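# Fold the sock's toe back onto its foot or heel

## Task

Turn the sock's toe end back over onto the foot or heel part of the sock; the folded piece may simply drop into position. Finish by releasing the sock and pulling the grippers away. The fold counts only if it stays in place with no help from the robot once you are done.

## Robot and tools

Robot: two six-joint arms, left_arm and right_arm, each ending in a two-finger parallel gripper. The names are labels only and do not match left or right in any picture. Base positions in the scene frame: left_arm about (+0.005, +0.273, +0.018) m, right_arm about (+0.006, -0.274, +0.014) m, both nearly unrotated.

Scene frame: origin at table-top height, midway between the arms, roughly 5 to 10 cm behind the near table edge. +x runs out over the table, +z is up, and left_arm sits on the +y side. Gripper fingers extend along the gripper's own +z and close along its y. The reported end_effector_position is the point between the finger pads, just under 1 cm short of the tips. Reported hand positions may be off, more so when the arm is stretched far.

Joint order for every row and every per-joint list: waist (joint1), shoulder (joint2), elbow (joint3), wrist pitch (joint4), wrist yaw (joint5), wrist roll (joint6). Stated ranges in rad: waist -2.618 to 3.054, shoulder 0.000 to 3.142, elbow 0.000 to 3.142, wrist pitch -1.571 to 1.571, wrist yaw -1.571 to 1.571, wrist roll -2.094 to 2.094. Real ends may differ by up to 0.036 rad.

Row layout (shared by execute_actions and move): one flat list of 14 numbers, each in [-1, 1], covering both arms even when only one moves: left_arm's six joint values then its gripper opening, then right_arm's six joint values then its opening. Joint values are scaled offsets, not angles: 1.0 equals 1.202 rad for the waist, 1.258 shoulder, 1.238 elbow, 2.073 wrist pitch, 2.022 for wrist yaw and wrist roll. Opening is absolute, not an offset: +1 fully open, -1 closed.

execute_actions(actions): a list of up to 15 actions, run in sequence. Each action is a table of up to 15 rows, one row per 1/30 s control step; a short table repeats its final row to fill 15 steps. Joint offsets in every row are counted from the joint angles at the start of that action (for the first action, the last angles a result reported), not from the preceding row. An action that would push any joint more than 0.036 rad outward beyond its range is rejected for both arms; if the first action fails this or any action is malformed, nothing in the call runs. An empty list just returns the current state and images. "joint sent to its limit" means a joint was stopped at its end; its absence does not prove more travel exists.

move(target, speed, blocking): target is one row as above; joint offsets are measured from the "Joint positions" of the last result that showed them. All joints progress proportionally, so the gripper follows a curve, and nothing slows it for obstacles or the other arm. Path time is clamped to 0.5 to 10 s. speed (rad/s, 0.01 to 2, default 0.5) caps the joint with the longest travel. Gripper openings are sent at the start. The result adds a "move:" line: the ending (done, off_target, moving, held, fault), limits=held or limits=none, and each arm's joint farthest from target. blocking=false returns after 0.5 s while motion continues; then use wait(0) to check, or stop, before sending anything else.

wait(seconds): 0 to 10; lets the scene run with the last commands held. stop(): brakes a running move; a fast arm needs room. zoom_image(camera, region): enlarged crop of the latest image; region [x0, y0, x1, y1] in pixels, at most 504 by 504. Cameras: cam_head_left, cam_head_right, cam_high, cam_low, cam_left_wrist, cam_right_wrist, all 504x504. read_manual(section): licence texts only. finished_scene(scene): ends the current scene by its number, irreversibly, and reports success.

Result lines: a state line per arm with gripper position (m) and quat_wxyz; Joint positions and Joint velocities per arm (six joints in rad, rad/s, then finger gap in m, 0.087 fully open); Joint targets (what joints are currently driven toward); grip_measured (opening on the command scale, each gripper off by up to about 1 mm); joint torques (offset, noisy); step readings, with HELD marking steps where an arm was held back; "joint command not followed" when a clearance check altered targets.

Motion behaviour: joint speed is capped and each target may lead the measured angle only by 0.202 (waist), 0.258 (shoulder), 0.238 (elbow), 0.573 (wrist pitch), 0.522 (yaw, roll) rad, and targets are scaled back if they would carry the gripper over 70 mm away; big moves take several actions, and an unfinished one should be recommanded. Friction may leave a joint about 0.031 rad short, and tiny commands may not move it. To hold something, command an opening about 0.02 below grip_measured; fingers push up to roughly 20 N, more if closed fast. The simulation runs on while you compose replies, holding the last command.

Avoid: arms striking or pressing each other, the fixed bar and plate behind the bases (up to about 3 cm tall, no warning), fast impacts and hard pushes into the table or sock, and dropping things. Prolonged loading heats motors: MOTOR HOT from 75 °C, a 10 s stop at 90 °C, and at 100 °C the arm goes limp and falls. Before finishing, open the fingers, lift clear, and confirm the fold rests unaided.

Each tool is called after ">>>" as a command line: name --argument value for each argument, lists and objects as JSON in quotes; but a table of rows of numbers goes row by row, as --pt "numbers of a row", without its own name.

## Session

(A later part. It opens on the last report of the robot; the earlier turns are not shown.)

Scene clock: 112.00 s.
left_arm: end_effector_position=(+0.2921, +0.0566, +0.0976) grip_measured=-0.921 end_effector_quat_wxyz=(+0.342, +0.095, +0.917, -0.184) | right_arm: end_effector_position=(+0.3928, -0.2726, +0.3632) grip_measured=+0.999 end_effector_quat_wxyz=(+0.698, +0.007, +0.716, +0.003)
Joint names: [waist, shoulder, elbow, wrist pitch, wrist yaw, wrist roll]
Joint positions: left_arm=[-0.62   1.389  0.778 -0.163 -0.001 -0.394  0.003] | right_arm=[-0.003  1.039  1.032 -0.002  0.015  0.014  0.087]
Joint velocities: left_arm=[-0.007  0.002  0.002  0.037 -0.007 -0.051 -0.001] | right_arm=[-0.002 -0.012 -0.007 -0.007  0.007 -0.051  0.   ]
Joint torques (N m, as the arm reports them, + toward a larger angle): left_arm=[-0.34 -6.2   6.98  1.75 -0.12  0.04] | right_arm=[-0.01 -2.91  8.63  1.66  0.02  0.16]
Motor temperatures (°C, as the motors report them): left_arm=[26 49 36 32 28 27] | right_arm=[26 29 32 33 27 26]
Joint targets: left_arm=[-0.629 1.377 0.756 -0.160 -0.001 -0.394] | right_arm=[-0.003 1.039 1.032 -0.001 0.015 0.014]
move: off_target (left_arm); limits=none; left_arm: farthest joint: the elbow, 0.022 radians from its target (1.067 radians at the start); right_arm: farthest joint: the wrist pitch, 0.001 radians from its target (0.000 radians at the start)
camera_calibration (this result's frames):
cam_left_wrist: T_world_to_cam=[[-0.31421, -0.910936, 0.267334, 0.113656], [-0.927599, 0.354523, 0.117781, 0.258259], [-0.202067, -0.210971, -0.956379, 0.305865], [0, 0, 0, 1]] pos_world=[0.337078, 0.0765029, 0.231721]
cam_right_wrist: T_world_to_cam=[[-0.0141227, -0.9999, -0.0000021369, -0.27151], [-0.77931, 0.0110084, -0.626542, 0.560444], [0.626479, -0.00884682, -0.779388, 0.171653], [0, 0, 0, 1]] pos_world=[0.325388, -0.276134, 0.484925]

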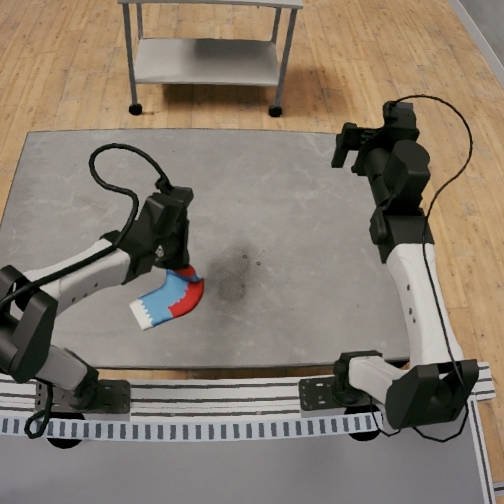

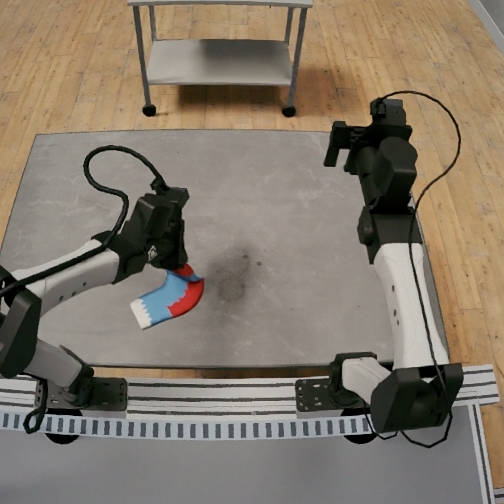

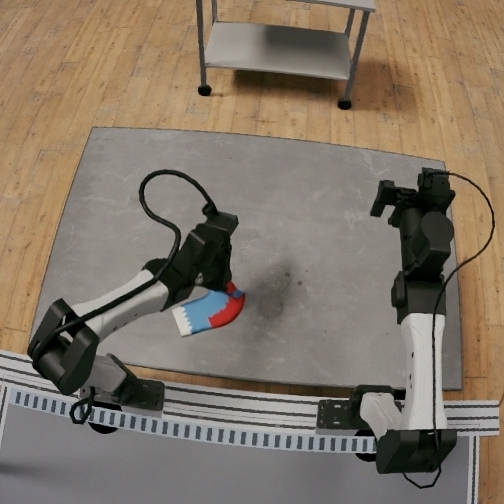

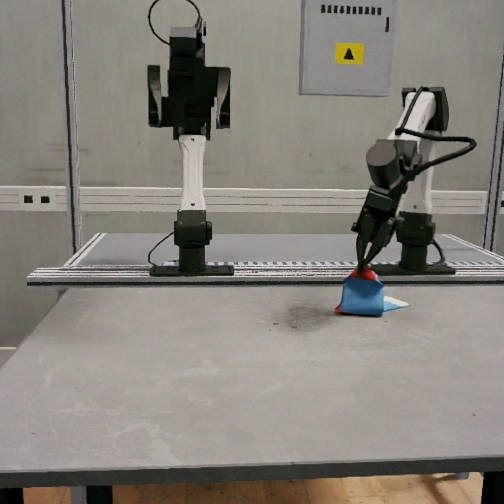

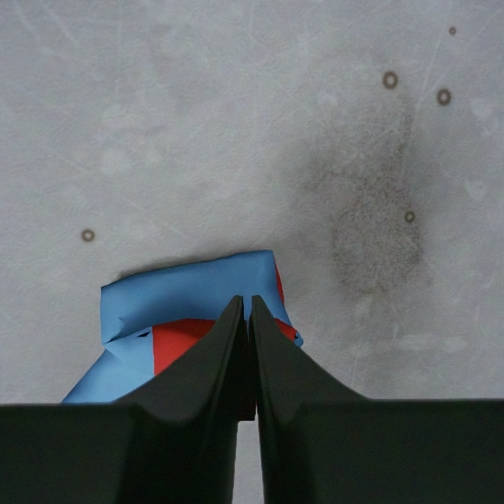

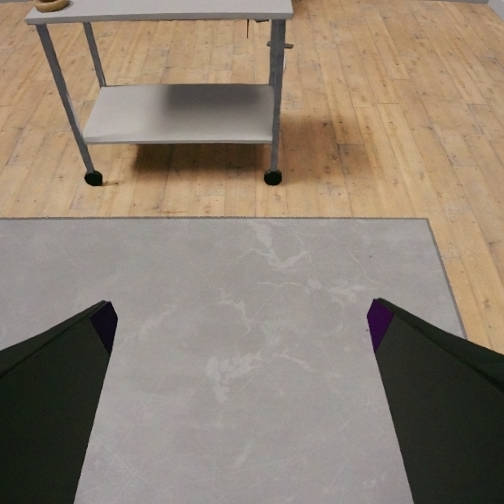

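>>> move --target '[-0.063,-0.12,-0.363,0.24,0,0,-0.96,0,0,0,0,0,0,1]'

>>> zoom_image --camera "cam_low" --region '[300,210,440,340]'

>>> zoom_image --camera "cam_head_right" --region '[110,230,250,360]'

Scene clock: 124.50 s.
left_arm: end_effector_position=(+0.2506, +0.0590, +0.0594) grip_measured=-0.921 end_effector_quat_wxyz=(+0.414, +0.120, +0.869, -0.241) | right_arm: end_effector_position=(+0.3928, -0.2726, +0.3629) grip_measured=+0.999 end_effector_quat_wxyz=(+0.698, +0.007, +0.716, +0.003)
Joint names: [waist, shoulder, elbow, wrist pitch, wrist yaw, wrist roll]
Joint positions: left_arm=[-0.687  1.252  0.348  0.333 -0.001 -0.394  0.003] | right_arm=[-0.003  1.039  1.032 -0.003  0.015  0.014  0.087]
Joint velocities: left_arm=[ 0.007 -0.007 -0.012 -0.022 -0.007  0.022 -0.001] | right_arm=[-0.007 -0.007 -0.002  0.037  0.037 -0.037 -0.   ]
Joint torques (N m, as the arm reports them, + toward a larger angle): left_arm=[-0.48 -4.74  6.32  1.91 -0.07  0.04] | right_arm=[ 0.   -2.91  8.63  1.66  0.02  0.16]
Motor temperatures (°C, as the motors report them): left_arm=[26 45 36 35 28 27] | right_arm=[26 29 33 33 27 26]
Joint targets: left_arm=[-0.696 1.238 0.328 0.335 -0.001 -0.394] | right_arm=[-0.003 1.039 1.032 -0.002 0.015 0.014]
move: done; limits=none; left_arm: farthest joint: the elbow, 0.020 radians from its target (0.449 radians at the start); right_arm: farthest joint: the wrist pitch, 0.001 radians from its target (0.000 radians at the start)
camera_calibration (this result's frames):
cam_left_wrist: T_world_to_cam=[[-0.420763, -0.851398, 0.313176, 0.13349], [-0.904942, 0.418108, -0.0791566, 0.225756], [-0.0635476, -0.316712, -0.94639, 0.232347], [0, 0, 0, 1]] pos_world=[0.275229, 0.0928495, 0.195955]
cam_right_wrist: T_world_to_cam=[[-0.0141211, -0.9999, 0.0000249071, -0.271521], [-0.780027, 0.0110003, -0.62565, 0.560179], [0.625587, -0.00885427, -0.780104, 0.172075], [0, 0, 0, 1]] pos_world=[0.325472, -0.276133, 0.484718]

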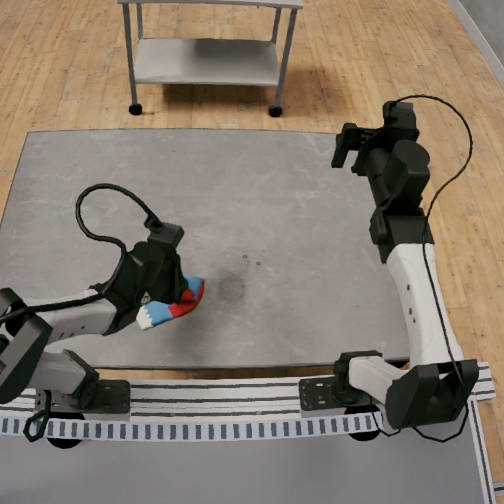

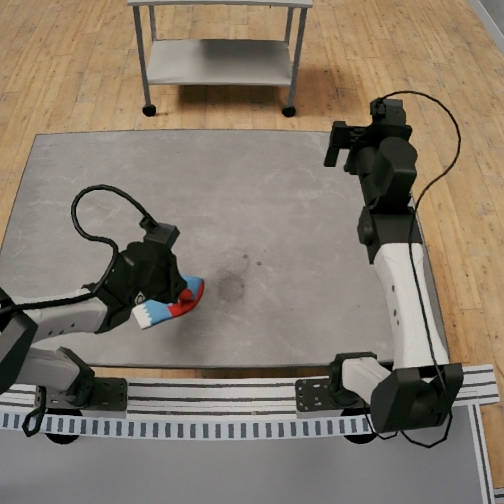

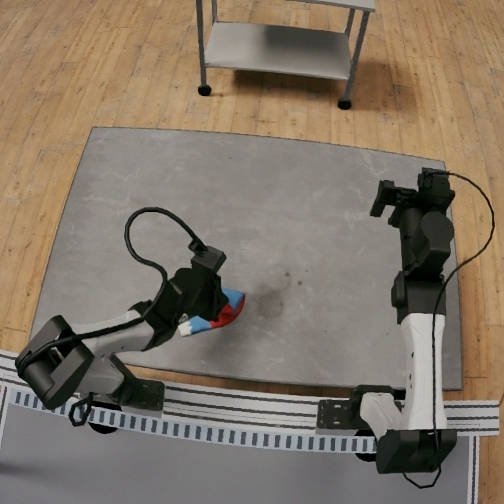

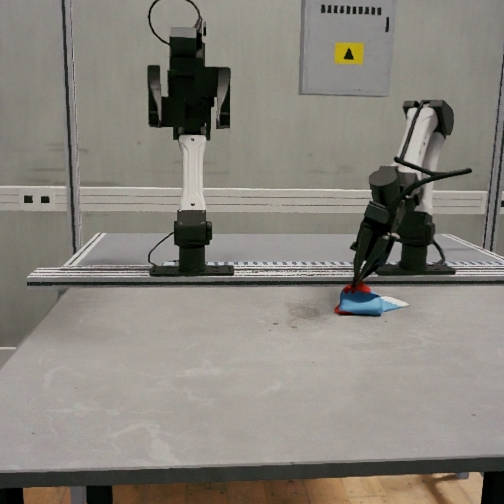

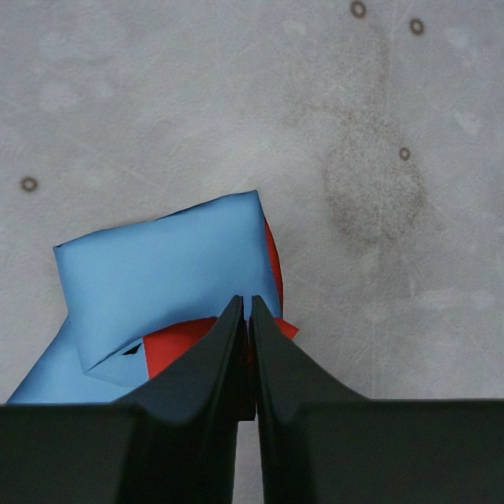

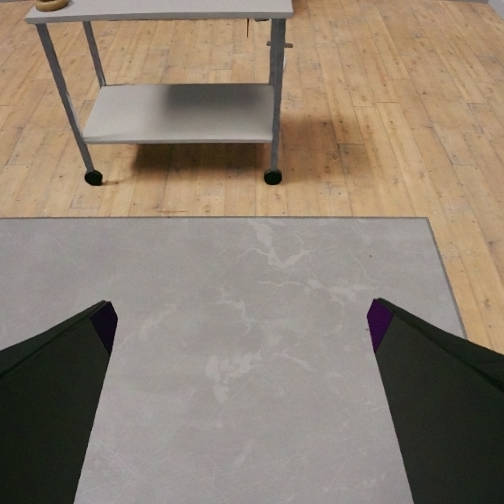

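Region (300, 210, 440, 340) of cam_low's 504x504 image, scaled by 3.600, with more detail than that image has; it fills the top 468 rows of this view, and the rest is white.

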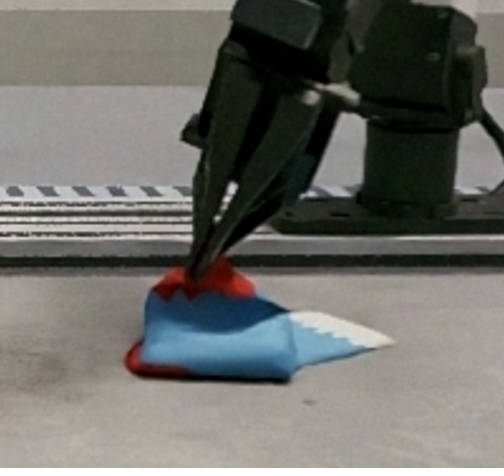

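Region (110, 230, 250, 360) of cam_head_right's 504x504 image, scaled by 3.600, with more detail than that image has; it fills the top 468 rows of this view, and the rest is white.

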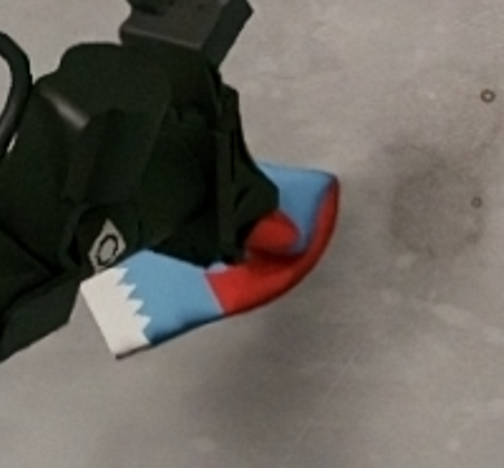

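>>> move --target '[-0.03,-0.17,0,-0.14,0,0,-0.3,0,0,0,0,0,0,1]' --speed 0.4

>>> zoom_image --camera "cam_low" --region '[300,210,440,340]'

Scene clock: 130.80 s.
left_arm: end_effector_position=(+0.2203, +0.0729, +0.0694) grip_measured=-0.300 end_effector_quat_wxyz=(+0.388, +0.133, +0.882, -0.233) | right_arm: end_effector_position=(+0.3927, -0.2726, +0.3625) grip_measured=+0.999 end_effector_quat_wxyz=(+0.697, +0.007, +0.717, +0.003)
Joint names: [waist, shoulder, elbow, wrist pitch, wrist yaw, wrist roll]
Joint positions: left_arm=[-0.713  1.051  0.348  0.071 -0.001 -0.394  0.031] | right_arm=[-0.003  1.039  1.032 -0.005  0.015  0.014  0.087]
Joint velocities: left_arm=[-0.012 -0.012 -0.012 -0.081 -0.022 -0.007 -0.001] | right_arm=[-0.002 -0.017 -0.017 -0.11   0.007  0.022  0.   ]
Joint torques (N m, as the arm reports them, + toward a larger angle): left_arm=[-0.57 -3.52  9.07  1.63 -0.15  0.07] | right_arm=[-0.01 -2.92  8.64  1.66  0.02  0.16]
Motor temperatures (°C, as the motors report them): left_arm=[26 43 36 35 28 27] | right_arm=[26 29 33 34 27 26]
Joint targets: left_arm=[-0.722 1.039 0.348 0.043 -0.001 -0.394] | right_arm=[-0.003 1.039 1.032 -0.003 0.015 0.014]
move: off_target (left_arm); limits=none; left_arm: farthest joint: the wrist pitch, 0.028 radians from its target (0.290 radians at the start); right_arm: farthest joint: the wrist pitch, 0.002 radians from its target (0.000 radians at the start)
camera_calibration (this result's frames):
cam_left_wrist: T_world_to_cam=[[-0.42848, -0.852073, 0.300628, 0.132146], [-0.896012, 0.443589, -0.0198021, 0.18535], [-0.116482, -0.277851, -0.953536, 0.253625], [0, 0, 0, 1]] pos_world=[0.25224, 0.100849, 0.205784]
cam_right_wrist: T_world_to_cam=[[-0.0141188, -0.9999, 0.0000609626, -0.271536], [-0.78098, 0.0109895, -0.624459, 0.559824], [0.624396, -0.00886421, -0.781058, 0.172636], [0, 0, 0, 1]] pos_world=[0.325585, -0.276131, 0.484442]

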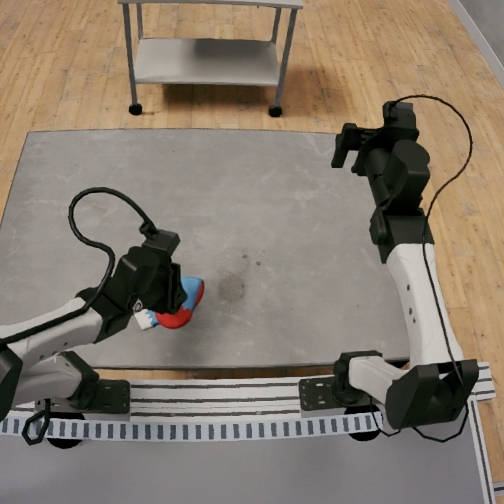

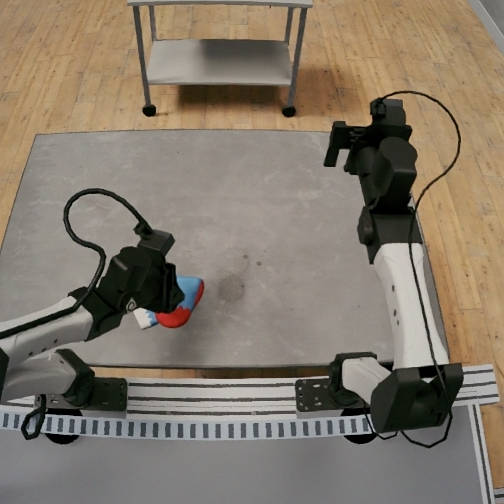

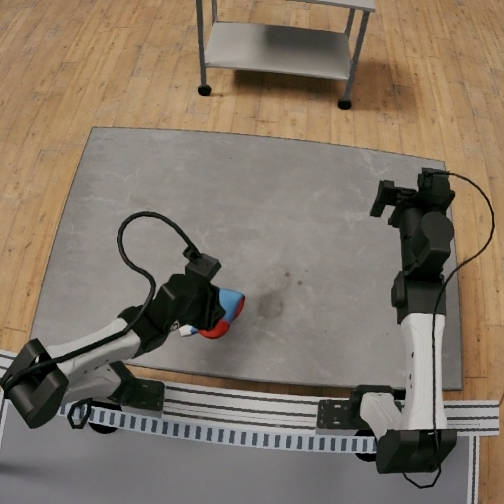

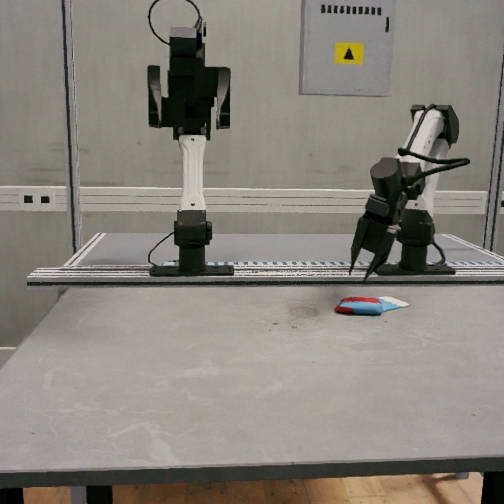

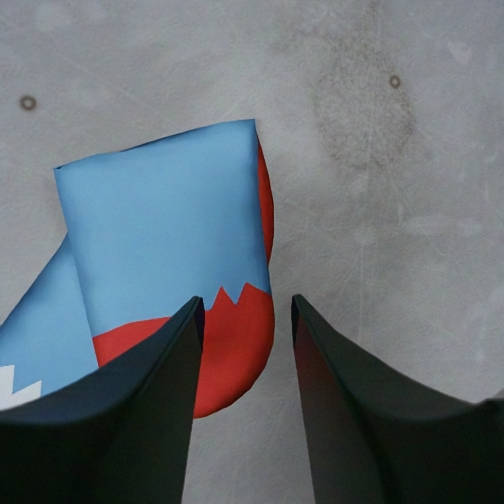

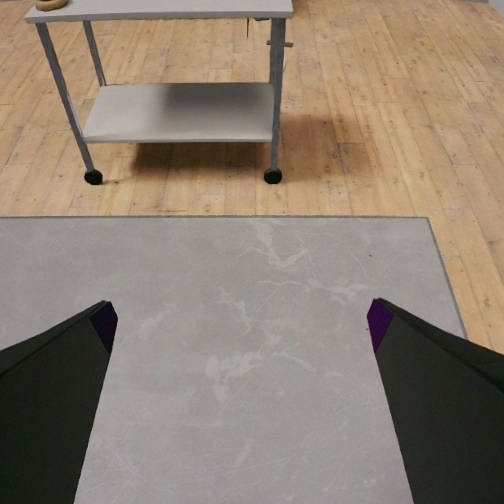

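Region (300, 210, 440, 340) of cam_low's 504x504 image, scaled by 3.600, with more detail than that image has; it fills the top 468 rows of this view, and the rest is white.

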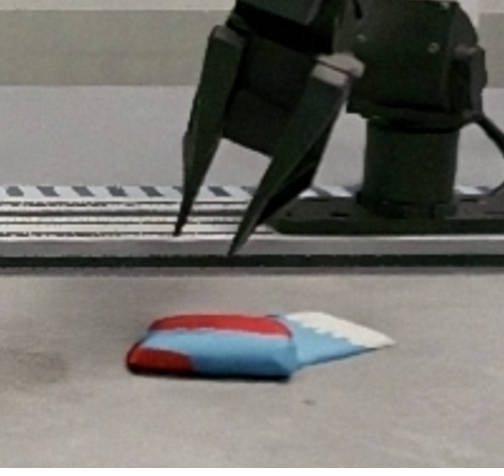

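>>> move --target '[-0.026,0.5,0.647,-0.54,0,-0.015,0.3,0,0,0,0,0,0,1]' --speed 1.0

>>> zoom_image --camera "cam_head_right" --region '[110,230,250,360]'

Scene clock: 143.93 s.
left_arm: end_effector_position=(+0.1841, +0.0947, +0.0734) grip_measured=+0.300 end_effector_quat_wxyz=(+0.008, +0.149, +0.989, -0.003) | right_arm: end_effector_position=(+0.3926, -0.2726, +0.3622) grip_measured=+0.999 end_effector_quat_wxyz=(+0.697, +0.007, +0.717, +0.003)
Joint names: [waist, shoulder, elbow, wrist pitch, wrist yaw, wrist roll]
Joint positions: left_arm=[-0.735  1.66   1.136 -1.03  -0.001 -0.417  0.057] | right_arm=[-0.003  1.039  1.032 -0.006  0.015  0.014  0.087]
Joint velocities: left_arm=[ 0.017 -0.002 -0.007  0.066  0.037 -0.022  0.001] | right_arm=[-0.012 -0.007 -0.007 -0.051 -0.022 -0.037 -0.   ]
Joint torques (N m, as the arm reports them, + toward a larger angle): left_arm=[-0.66 -5.44  8.98  0.15 -0.09 -0.04] | right_arm=[ 0.   -2.91  8.63  1.66  0.02  0.16]
Motor temperatures (°C, as the motors report them): left_arm=[26 39 37 36 28 27] | right_arm=[26 29 33 34 27 26]
Joint targets: left_arm=[-0.744 1.680 1.149 -1.049 -0.001 -0.424] | right_arm=[-0.003 1.039 1.032 -0.005 0.015 0.014]
move: done; limits=none; left_arm: farthest joint: the shoulder, 0.020 radians from its target (0.629 radians at the start); right_arm: farthest joint: the wrist pitch, 0.001 radians from its target (0.000 radians at the start)
camera_calibration (this result's frames):
cam_left_wrist: T_world_to_cam=[[-0.307087, -0.951625, 0.0103345, 0.142297], [-0.612932, 0.206075, 0.762789, 0.0562003], [-0.72802, 0.227908, -0.646564, 0.301438], [0, 0, 0, 1]] pos_world=[0.297597, 0.0551315, 0.15056]
cam_right_wrist: T_world_to_cam=[[-0.014117, -0.9999, 0.000088002, -0.271548], [-0.781694, 0.0109814, -0.623565, 0.559557], [0.623502, -0.00887168, -0.781772, 0.173056], [0, 0, 0, 1]] pos_world=[0.325669, -0.27613, 0.484235]

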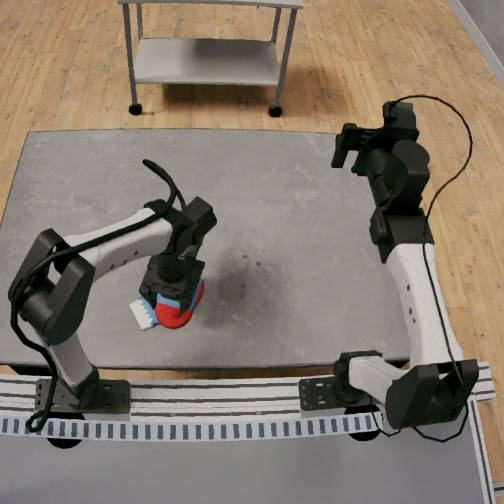

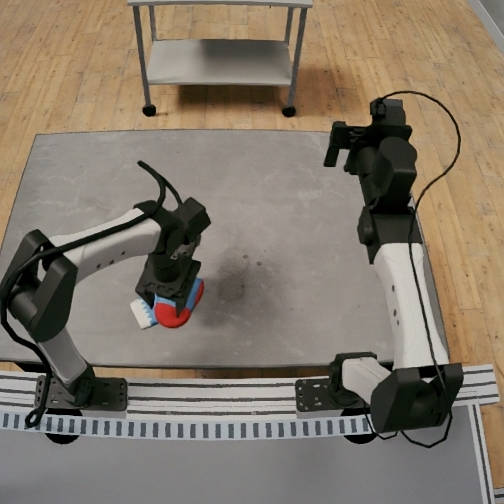

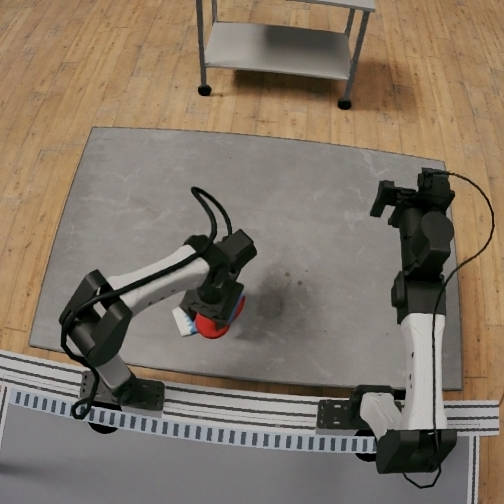

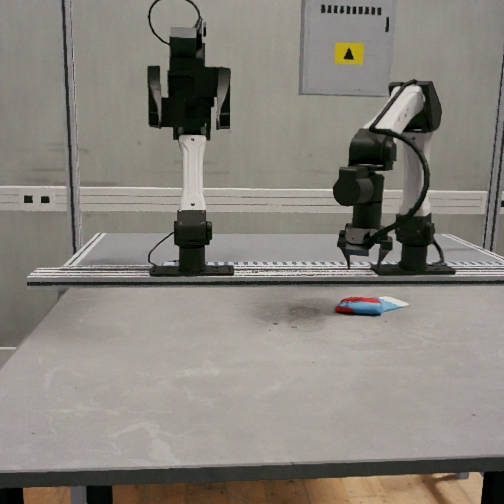

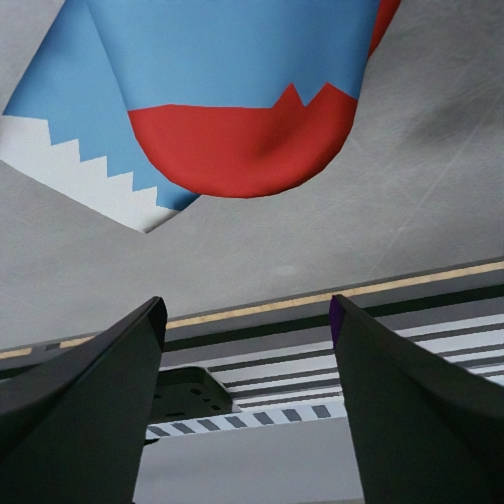

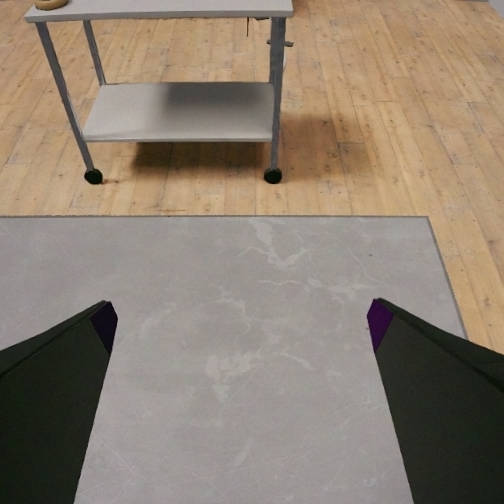

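Region (110, 230, 250, 360) of cam_head_right's 504x504 image, scaled by 3.600, with more detail than that image has; it fills the top 468 rows of this view, and the rest is white.

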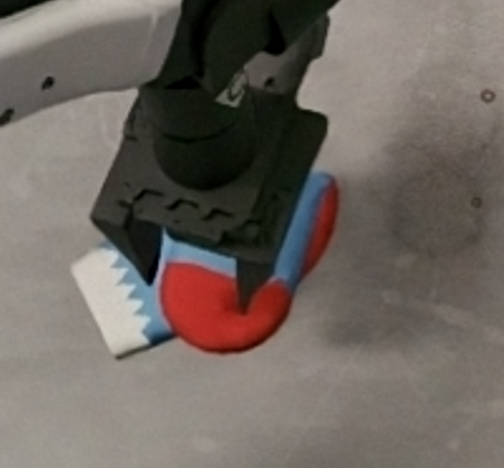

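>>> move --target '[0.02,0.064,-0.109,0.081,0,-0.317,0.7,0,0,0,0,0,0,1]' --speed 0.8

>>> zoom_image --camera "cam_head_right" --region '[110,230,250,360]'

Scene clock: 162.27 s.
left_arm: end_effector_position=(+0.1838, +0.0746, +0.0308) grip_measured=+0.700 end_effector_quat_wxyz=(+0.000, -0.174, +0.985, +0.002) | right_arm: end_effector_position=(+0.3926, -0.2726, +0.3619) grip_measured=+0.999 end_effector_quat_wxyz=(+0.696, +0.007, +0.718, +0.003)
Joint names: [waist, shoulder, elbow, wrist pitch, wrist yaw, wrist roll]
Joint positions: left_arm=[-0.721  1.721  1.022 -0.874 -0.001 -1.05   0.074] | right_arm=[-0.003  1.039  1.032 -0.007  0.015  0.014  0.087]
Joint velocities: left_arm=[ 0.002  0.012 -0.002  0.125 -0.095 -0.066  0.   ] | right_arm=[-0.007  0.012 -0.012 -0.037  0.007 -0.081  0.   ]
Joint torques (N m, as the arm reports them, + toward a larger angle): left_arm=[ 1.27 -5.65  5.15  0.42 -0.18 -0.01] | right_arm=[-0.02 -2.91  8.62  1.66  0.02  0.16]
Motor temperatures (°C, as the motors report them): left_arm=[26 38 38 33 28 27] | right_arm=[26 29 33 35 27 26]
Joint targets: left_arm=[-0.711 1.740 1.001 -0.862 -0.001 -1.058] | right_arm=[-0.003 1.039 1.032 -0.006 0.015 0.014]
move: off_target (left_arm); limits=none; left_arm: farthest joint: the elbow, 0.021 radians from its target (0.135 radians at the start); right_arm: farthest joint: the wrist pitch, 0.001 radians from its target (0.000 radians at the start)
camera_calibration (this result's frames):
cam_left_wrist: T_world_to_cam=[[0.329476, -0.94416, 0.00272705, 0.00625884], [-0.599709, -0.207043, 0.77297, 0.120724], [-0.729242, -0.25631, -0.634437, 0.314243], [0, 0, 0, 1]] pos_world=[0.299496, 0.111448, 0.106035]
cam_right_wrist: T_world_to_cam=[[-0.0141153, -0.9999, 0.000115039, -0.271559], [-0.782408, 0.0109734, -0.62267, 0.55929], [0.622607, -0.00887917, -0.782485, 0.173477], [0, 0, 0, 1]] pos_world=[0.325752, -0.276129, 0.484027]

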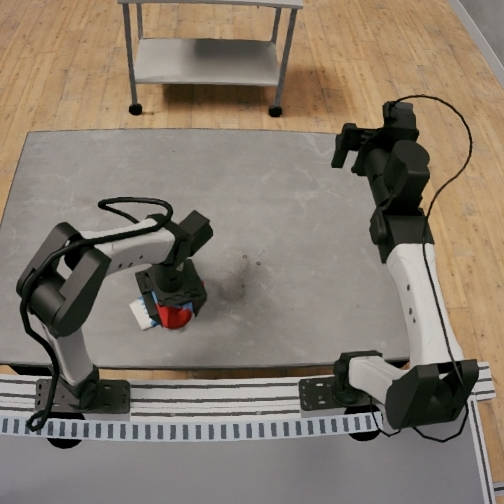

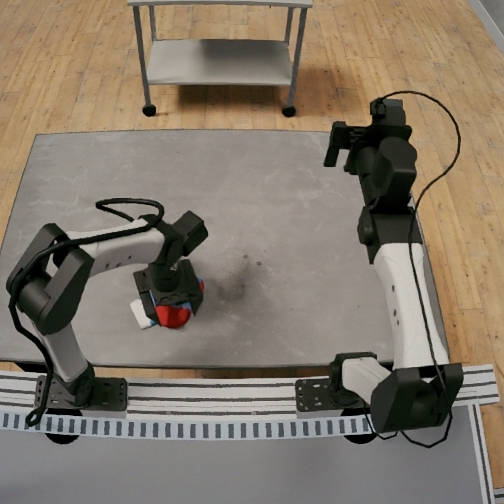

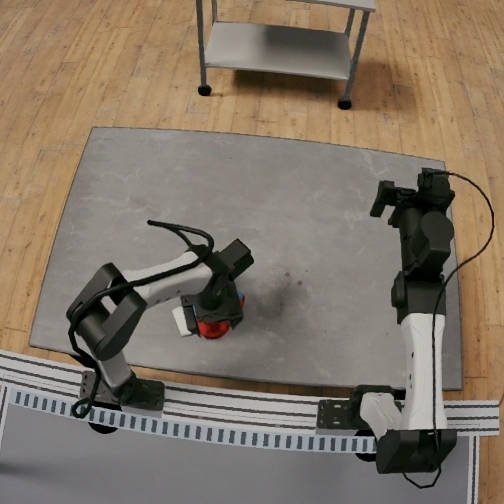

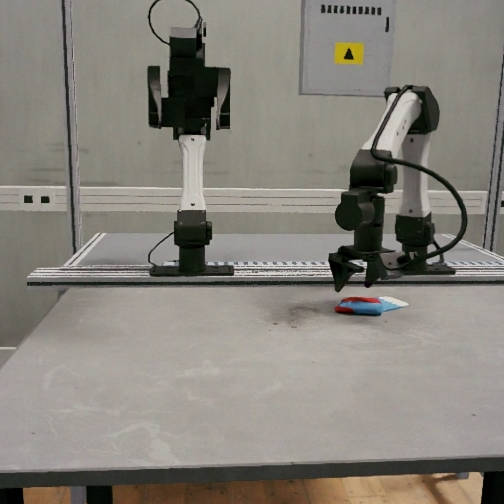

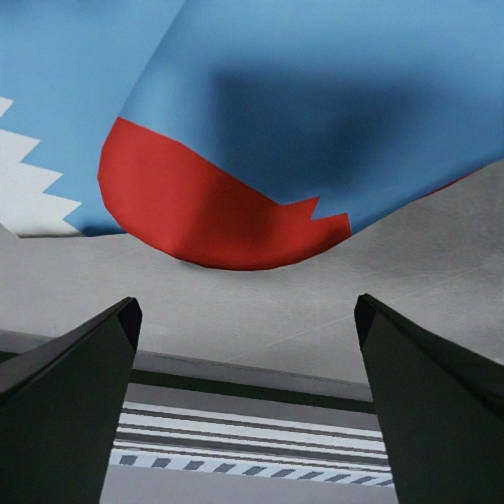

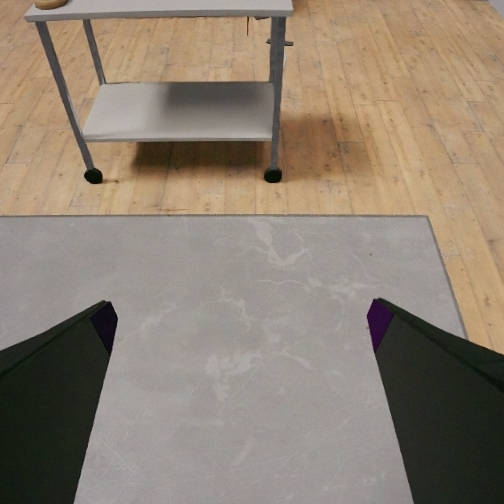

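Region (110, 230, 250, 360) of cam_head_right's 504x504 image, scaled by 3.600, with more detail than that image has; it fills the top 468 rows of this view, and the rest is white.

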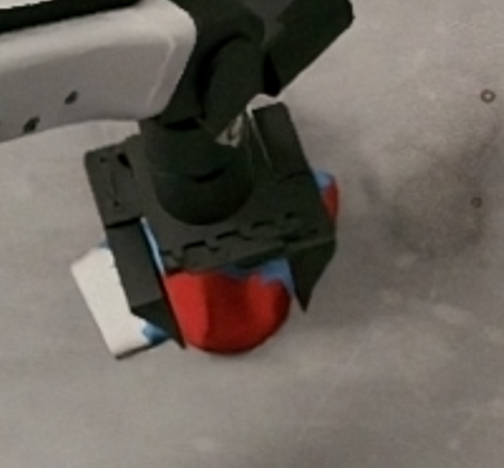

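>>> move --target '[0.016,0.045,-0.055,0.042,0,0,0.8,0,0,0,0,0,0,1]' --speed 0.15

Scene clock: 167.57 s.
left_arm: end_effector_position=(+0.1812, +0.0802, +0.0111) grip_measured=+0.800 end_effector_quat_wxyz=(-0.007, -0.179, +0.984, +0.010) | right_arm: end_effector_position=(+0.3925, -0.2726, +0.3616) grip_measured=+0.999 end_effector_quat_wxyz=(+0.696, +0.007, +0.718, +0.003)
Joint names: [waist, shoulder, elbow, wrist pitch, wrist yaw, wrist roll]
Joint positions: left_arm=[-0.71   1.758  0.974 -0.811 -0.    -1.051  0.079] | right_arm=[-0.003  1.039  1.032 -0.008  0.015  0.014  0.087]
Joint velocities: left_arm=[-0.002 -0.007  0.002 -0.007 -0.081 -0.022 -0.   ] | right_arm=[-0.007 -0.017 -0.012 -0.081  0.007  0.066 -0.001]
Joint torques (N m, as the arm reports them, + toward a larger angle): left_arm=[ 1.47 -5.67  4.84  0.47 -0.14  0.03] | right_arm=[-0.01 -2.91  8.63  1.67  0.02  0.16]
Motor temperatures (°C, as the motors report them): left_arm=[26 38 37 33 28 27] | right_arm=[26 29 33 35 27 26]
Joint targets: left_arm=[-0.701 1.778 0.954 -0.787 -0.001 -1.050] | right_arm=[-0.003 1.039 1.032 -0.007 0.015 0.014]
move: off_target (left_arm); limits=none; left_arm: farthest joint: the wrist pitch, 0.024 radians from its target (0.087 radians at the start); right_arm: farthest joint: the wrist pitch, 0.001 radians from its target (0.000 radians at the start)
camera_calibration (this result's frames):
cam_left_wrist: T_world_to_cam=[[0.339845, -0.940355, -0.0154459, 0.010422], [-0.584405, -0.224015, 0.779928, 0.134136], [-0.736869, -0.256028, -0.625678, 0.302555], [0, 0, 0, 1]] pos_world=[0.297791, 0.117311, 0.0848465]
cam_right_wrist: T_world_to_cam=[[-0.0141135, -0.9999, 0.000142075, -0.27157], [-0.78312, 0.0109653, -0.621774, 0.559023], [0.621711, -0.00888666, -0.783196, 0.173897], [0, 0, 0, 1]] pos_world=[0.325836, -0.276128, 0.48382]

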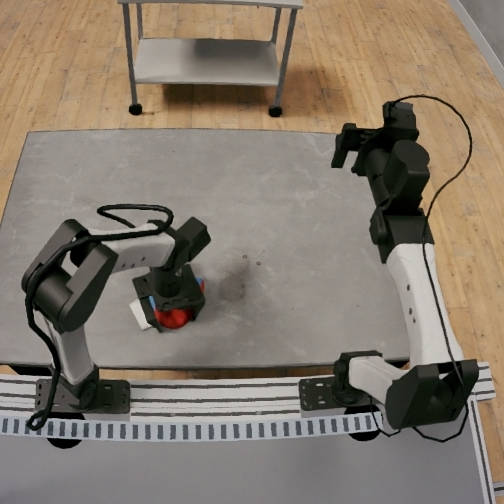

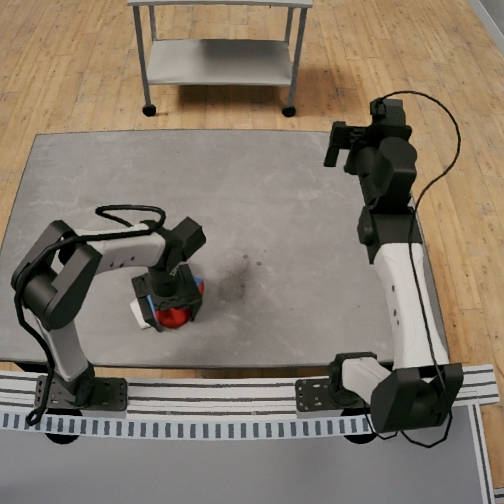

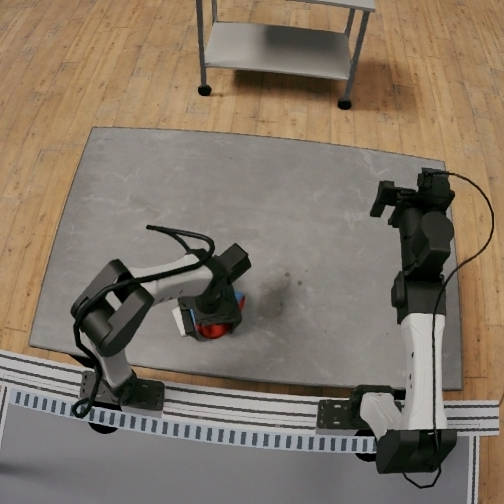

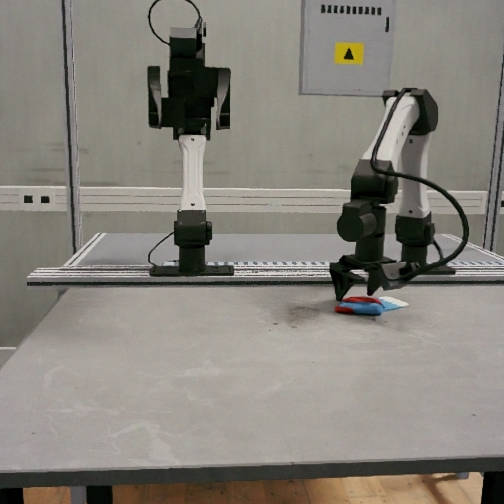

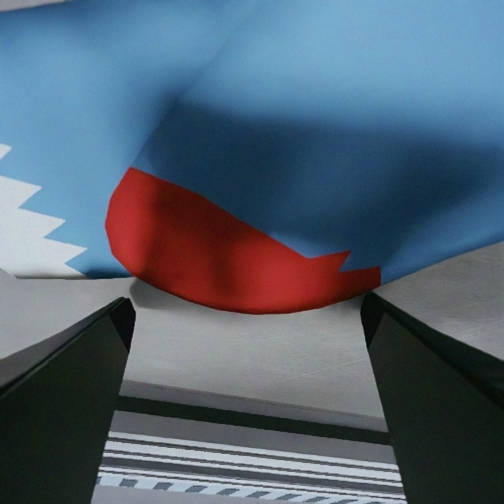

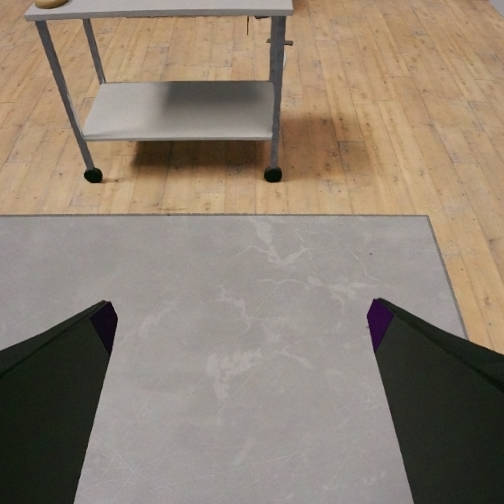

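>>> execute_actions --actions '[[[0.018,0.01,0,0.03,0,0,0.9,0,0,0,0,0,0,1]],[[0,0.03,0,0,0,0,0.8,0,0,0,0,0,0,1],[0,0.03,0,0,0,0,0.72,0,0,0,0,0,0,1],[0,0.03,0,0,0,0,0.64,0,0,0,0,0,0,1],[0,0.03,0,0,0,0,0.56,0,0,0,0,0,0,1],[0,0.03,0,0,0,0,0.48,0,0,0,0,0,0,1],[0,0.03,0,0,0,0,0.4,0,0,0,0,0,0,1],[0,0.03,0,0,0,0,0.32,0,0,0,0,0,0,1],[0,0.03,0,0,0,0,0.24,0,0,0,0,0,0,1],[0,0.03,0,0,0,0,0.16,0,0,0,0,0,0,1],[0,0.03,0,0,0,0,0.08,0,0,0,0,0,0,1],[0,0.03,0,0,0,0,0,0,0,0,0,0,0,1],[0,0.03,0,0,0,0,-0.08,0,0,0,0,0,0,1],[0,0.03,0,0,0,0,-0.16,0,0,0,0,0,0,1]]]'

Scene clock: 178.97 s.
left_arm: end_effector_position=(+0.1900, +0.0759, +0.0097) grip_measured=-0.157 end_effector_quat_wxyz=(+0.002, -0.185, +0.983, -0.005) | right_arm: end_effector_position=(+0.3924, -0.2726, +0.3610) grip_measured=+0.999 end_effector_quat_wxyz=(+0.695, +0.007, +0.719, +0.003)
Joint names: [waist, shoulder, elbow, wrist pitch, wrist yaw, wrist roll]
Joint positions: left_arm=[-0.698  1.761  0.974 -0.773  0.005 -1.05   0.037] | right_arm=[-0.003  1.039  1.032 -0.011  0.015  0.014  0.087]
Joint velocities: left_arm=[-0.007 -0.002 -0.017 -0.051 -0.037 -0.022 -0.005] | right_arm=[ 0.012  0.007 -0.017  0.051 -0.007 -0.007 -0.   ]
Joint torques (N m, as the arm reports them, + toward a larger angle): left_arm=[ 0.52 -4.54  7.02  0.37 -0.18  0.06] | right_arm=[ 0.   -2.91  8.64  1.67  0.02  0.16]
Motor temperatures (°C, as the motors report them): left_arm=[26 37 37 33 28 27] | right_arm=[26 29 34 35 27 26]
Joint targets: left_arm=[-0.698 1.796 0.974 -0.769 0.002 -1.050] | right_arm=[-0.003 1.039 1.032 -0.010 0.015 0.014]
Step readings (joint positions; steps 1 to 15: 1st action; 16 to 30: 2nd action):
0: left_arm=[-0.710 1.758 0.974 -0.811 -0.000 -1.051] | right_arm=[-0.003 1.039 1.032 -0.008 0.015 0.014]
1: left_arm=[-0.709 1.758 0.974 -0.809 -0.000 -1.050] | right_arm=[-0.003 1.039 1.032 -0.008 0.015 0.014]
2: left_arm=[-0.706 1.758 0.974 -0.807 0.001 -1.050] | right_arm=[-0.003 1.039 1.032 -0.008 0.015 0.014]
4: left_arm=[-0.701 1.758 0.974 -0.796 0.002 -1.050] | right_arm=[-0.003 1.039 1.032 -0.009 0.015 0.014]
8: left_arm=[-0.698 1.758 0.974 -0.774 0.002 -1.050] | right_arm=[-0.003 1.039 1.032 -0.009 0.015 0.014]
15: left_arm=[-0.698 1.758 0.974 -0.769 0.002 -1.050] | right_arm=[-0.003 1.039 1.032 -0.010 0.015 0.014]
16: left_arm=[-0.698 1.760 0.974 -0.769 0.002 -1.050] | right_arm=[-0.003 1.039 1.032 -0.010 0.015 0.014]
17: left_arm=[-0.698 1.761 0.974 -0.772 0.001 -1.050] | right_arm=[-0.003 1.039 1.032 -0.010 0.015 0.014]
19: left_arm=[-0.698 1.761 0.974 -0.772 0.002 -1.050] | right_arm=[-0.003 1.039 1.032 -0.010 0.015 0.014]
23: left_arm=[-0.698 1.761 0.974 -0.773 0.004 -1.050] | right_arm=[-0.003 1.039 1.032 -0.010 0.015 0.014]
30: Joint positions above
camera_calibration (this result's frames):
cam_left_wrist: T_world_to_cam=[[0.350164, -0.936527, 0.0173721, 0.000871854], [-0.600094, -0.210055, 0.771858, 0.141356], [-0.719217, -0.280702, -0.635558, 0.305665], [0, 0, 0, 1]] pos_world=[0.304361, 0.11631, 0.0851461]
cam_right_wrist: T_world_to_cam=[[-0.0141091, -0.9999, 0.000205149, -0.271597], [-0.784777, 0.0109465, -0.619681, 0.558397], [0.619617, -0.00890417, -0.784853, 0.174875], [0, 0, 0, 1]] pos_world=[0.326029, -0.276125, 0.483335]

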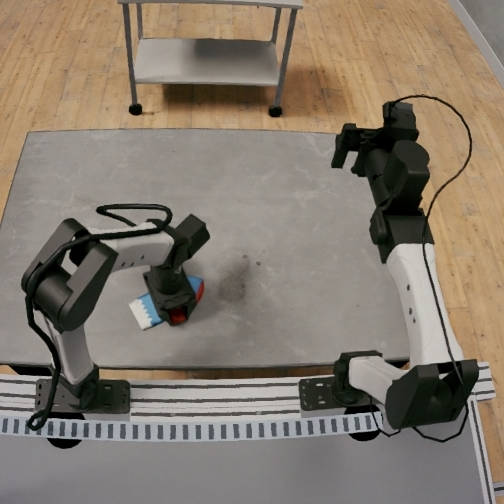

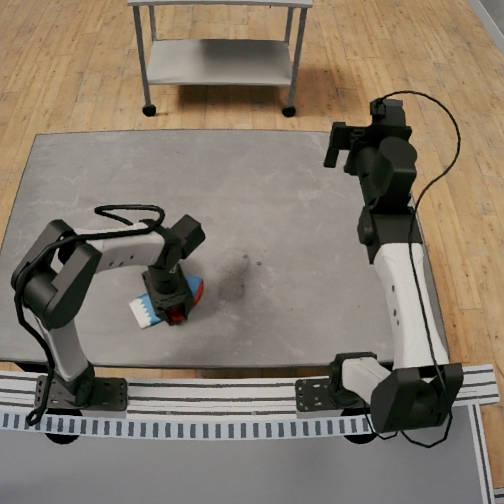

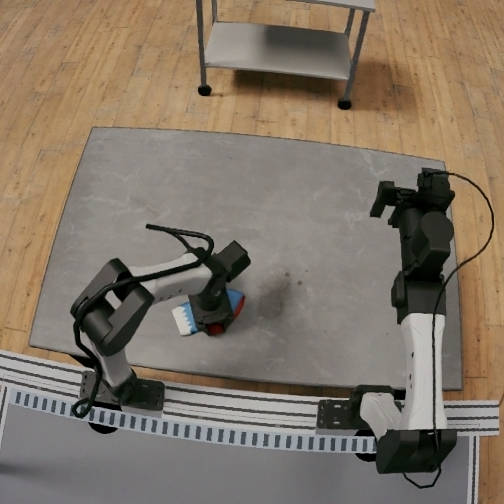

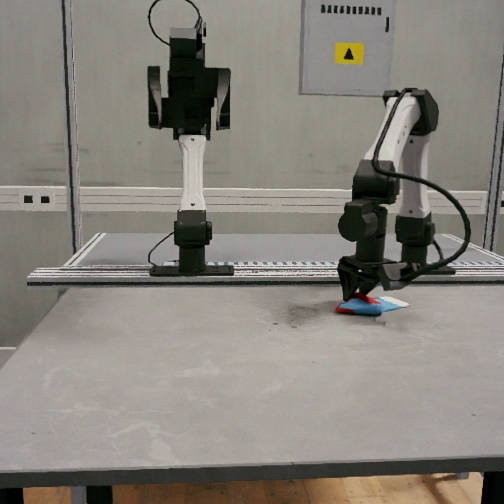

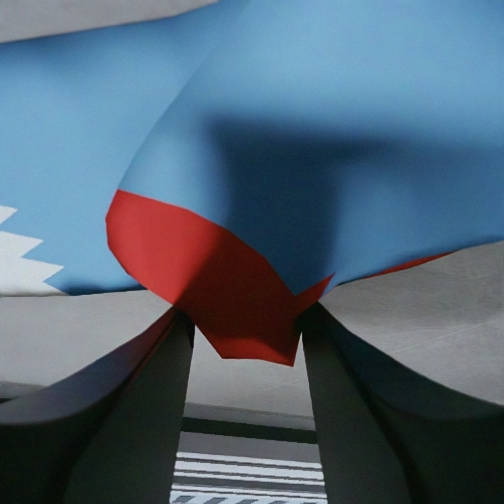

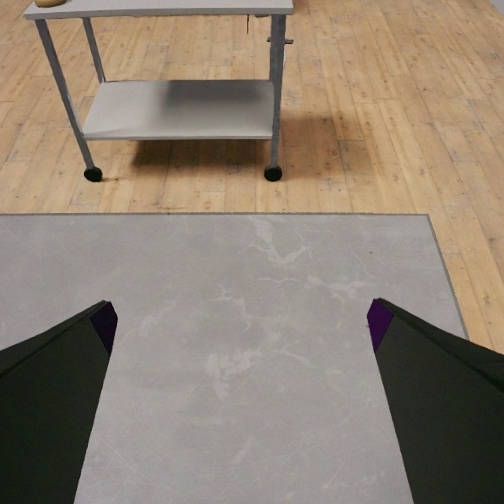

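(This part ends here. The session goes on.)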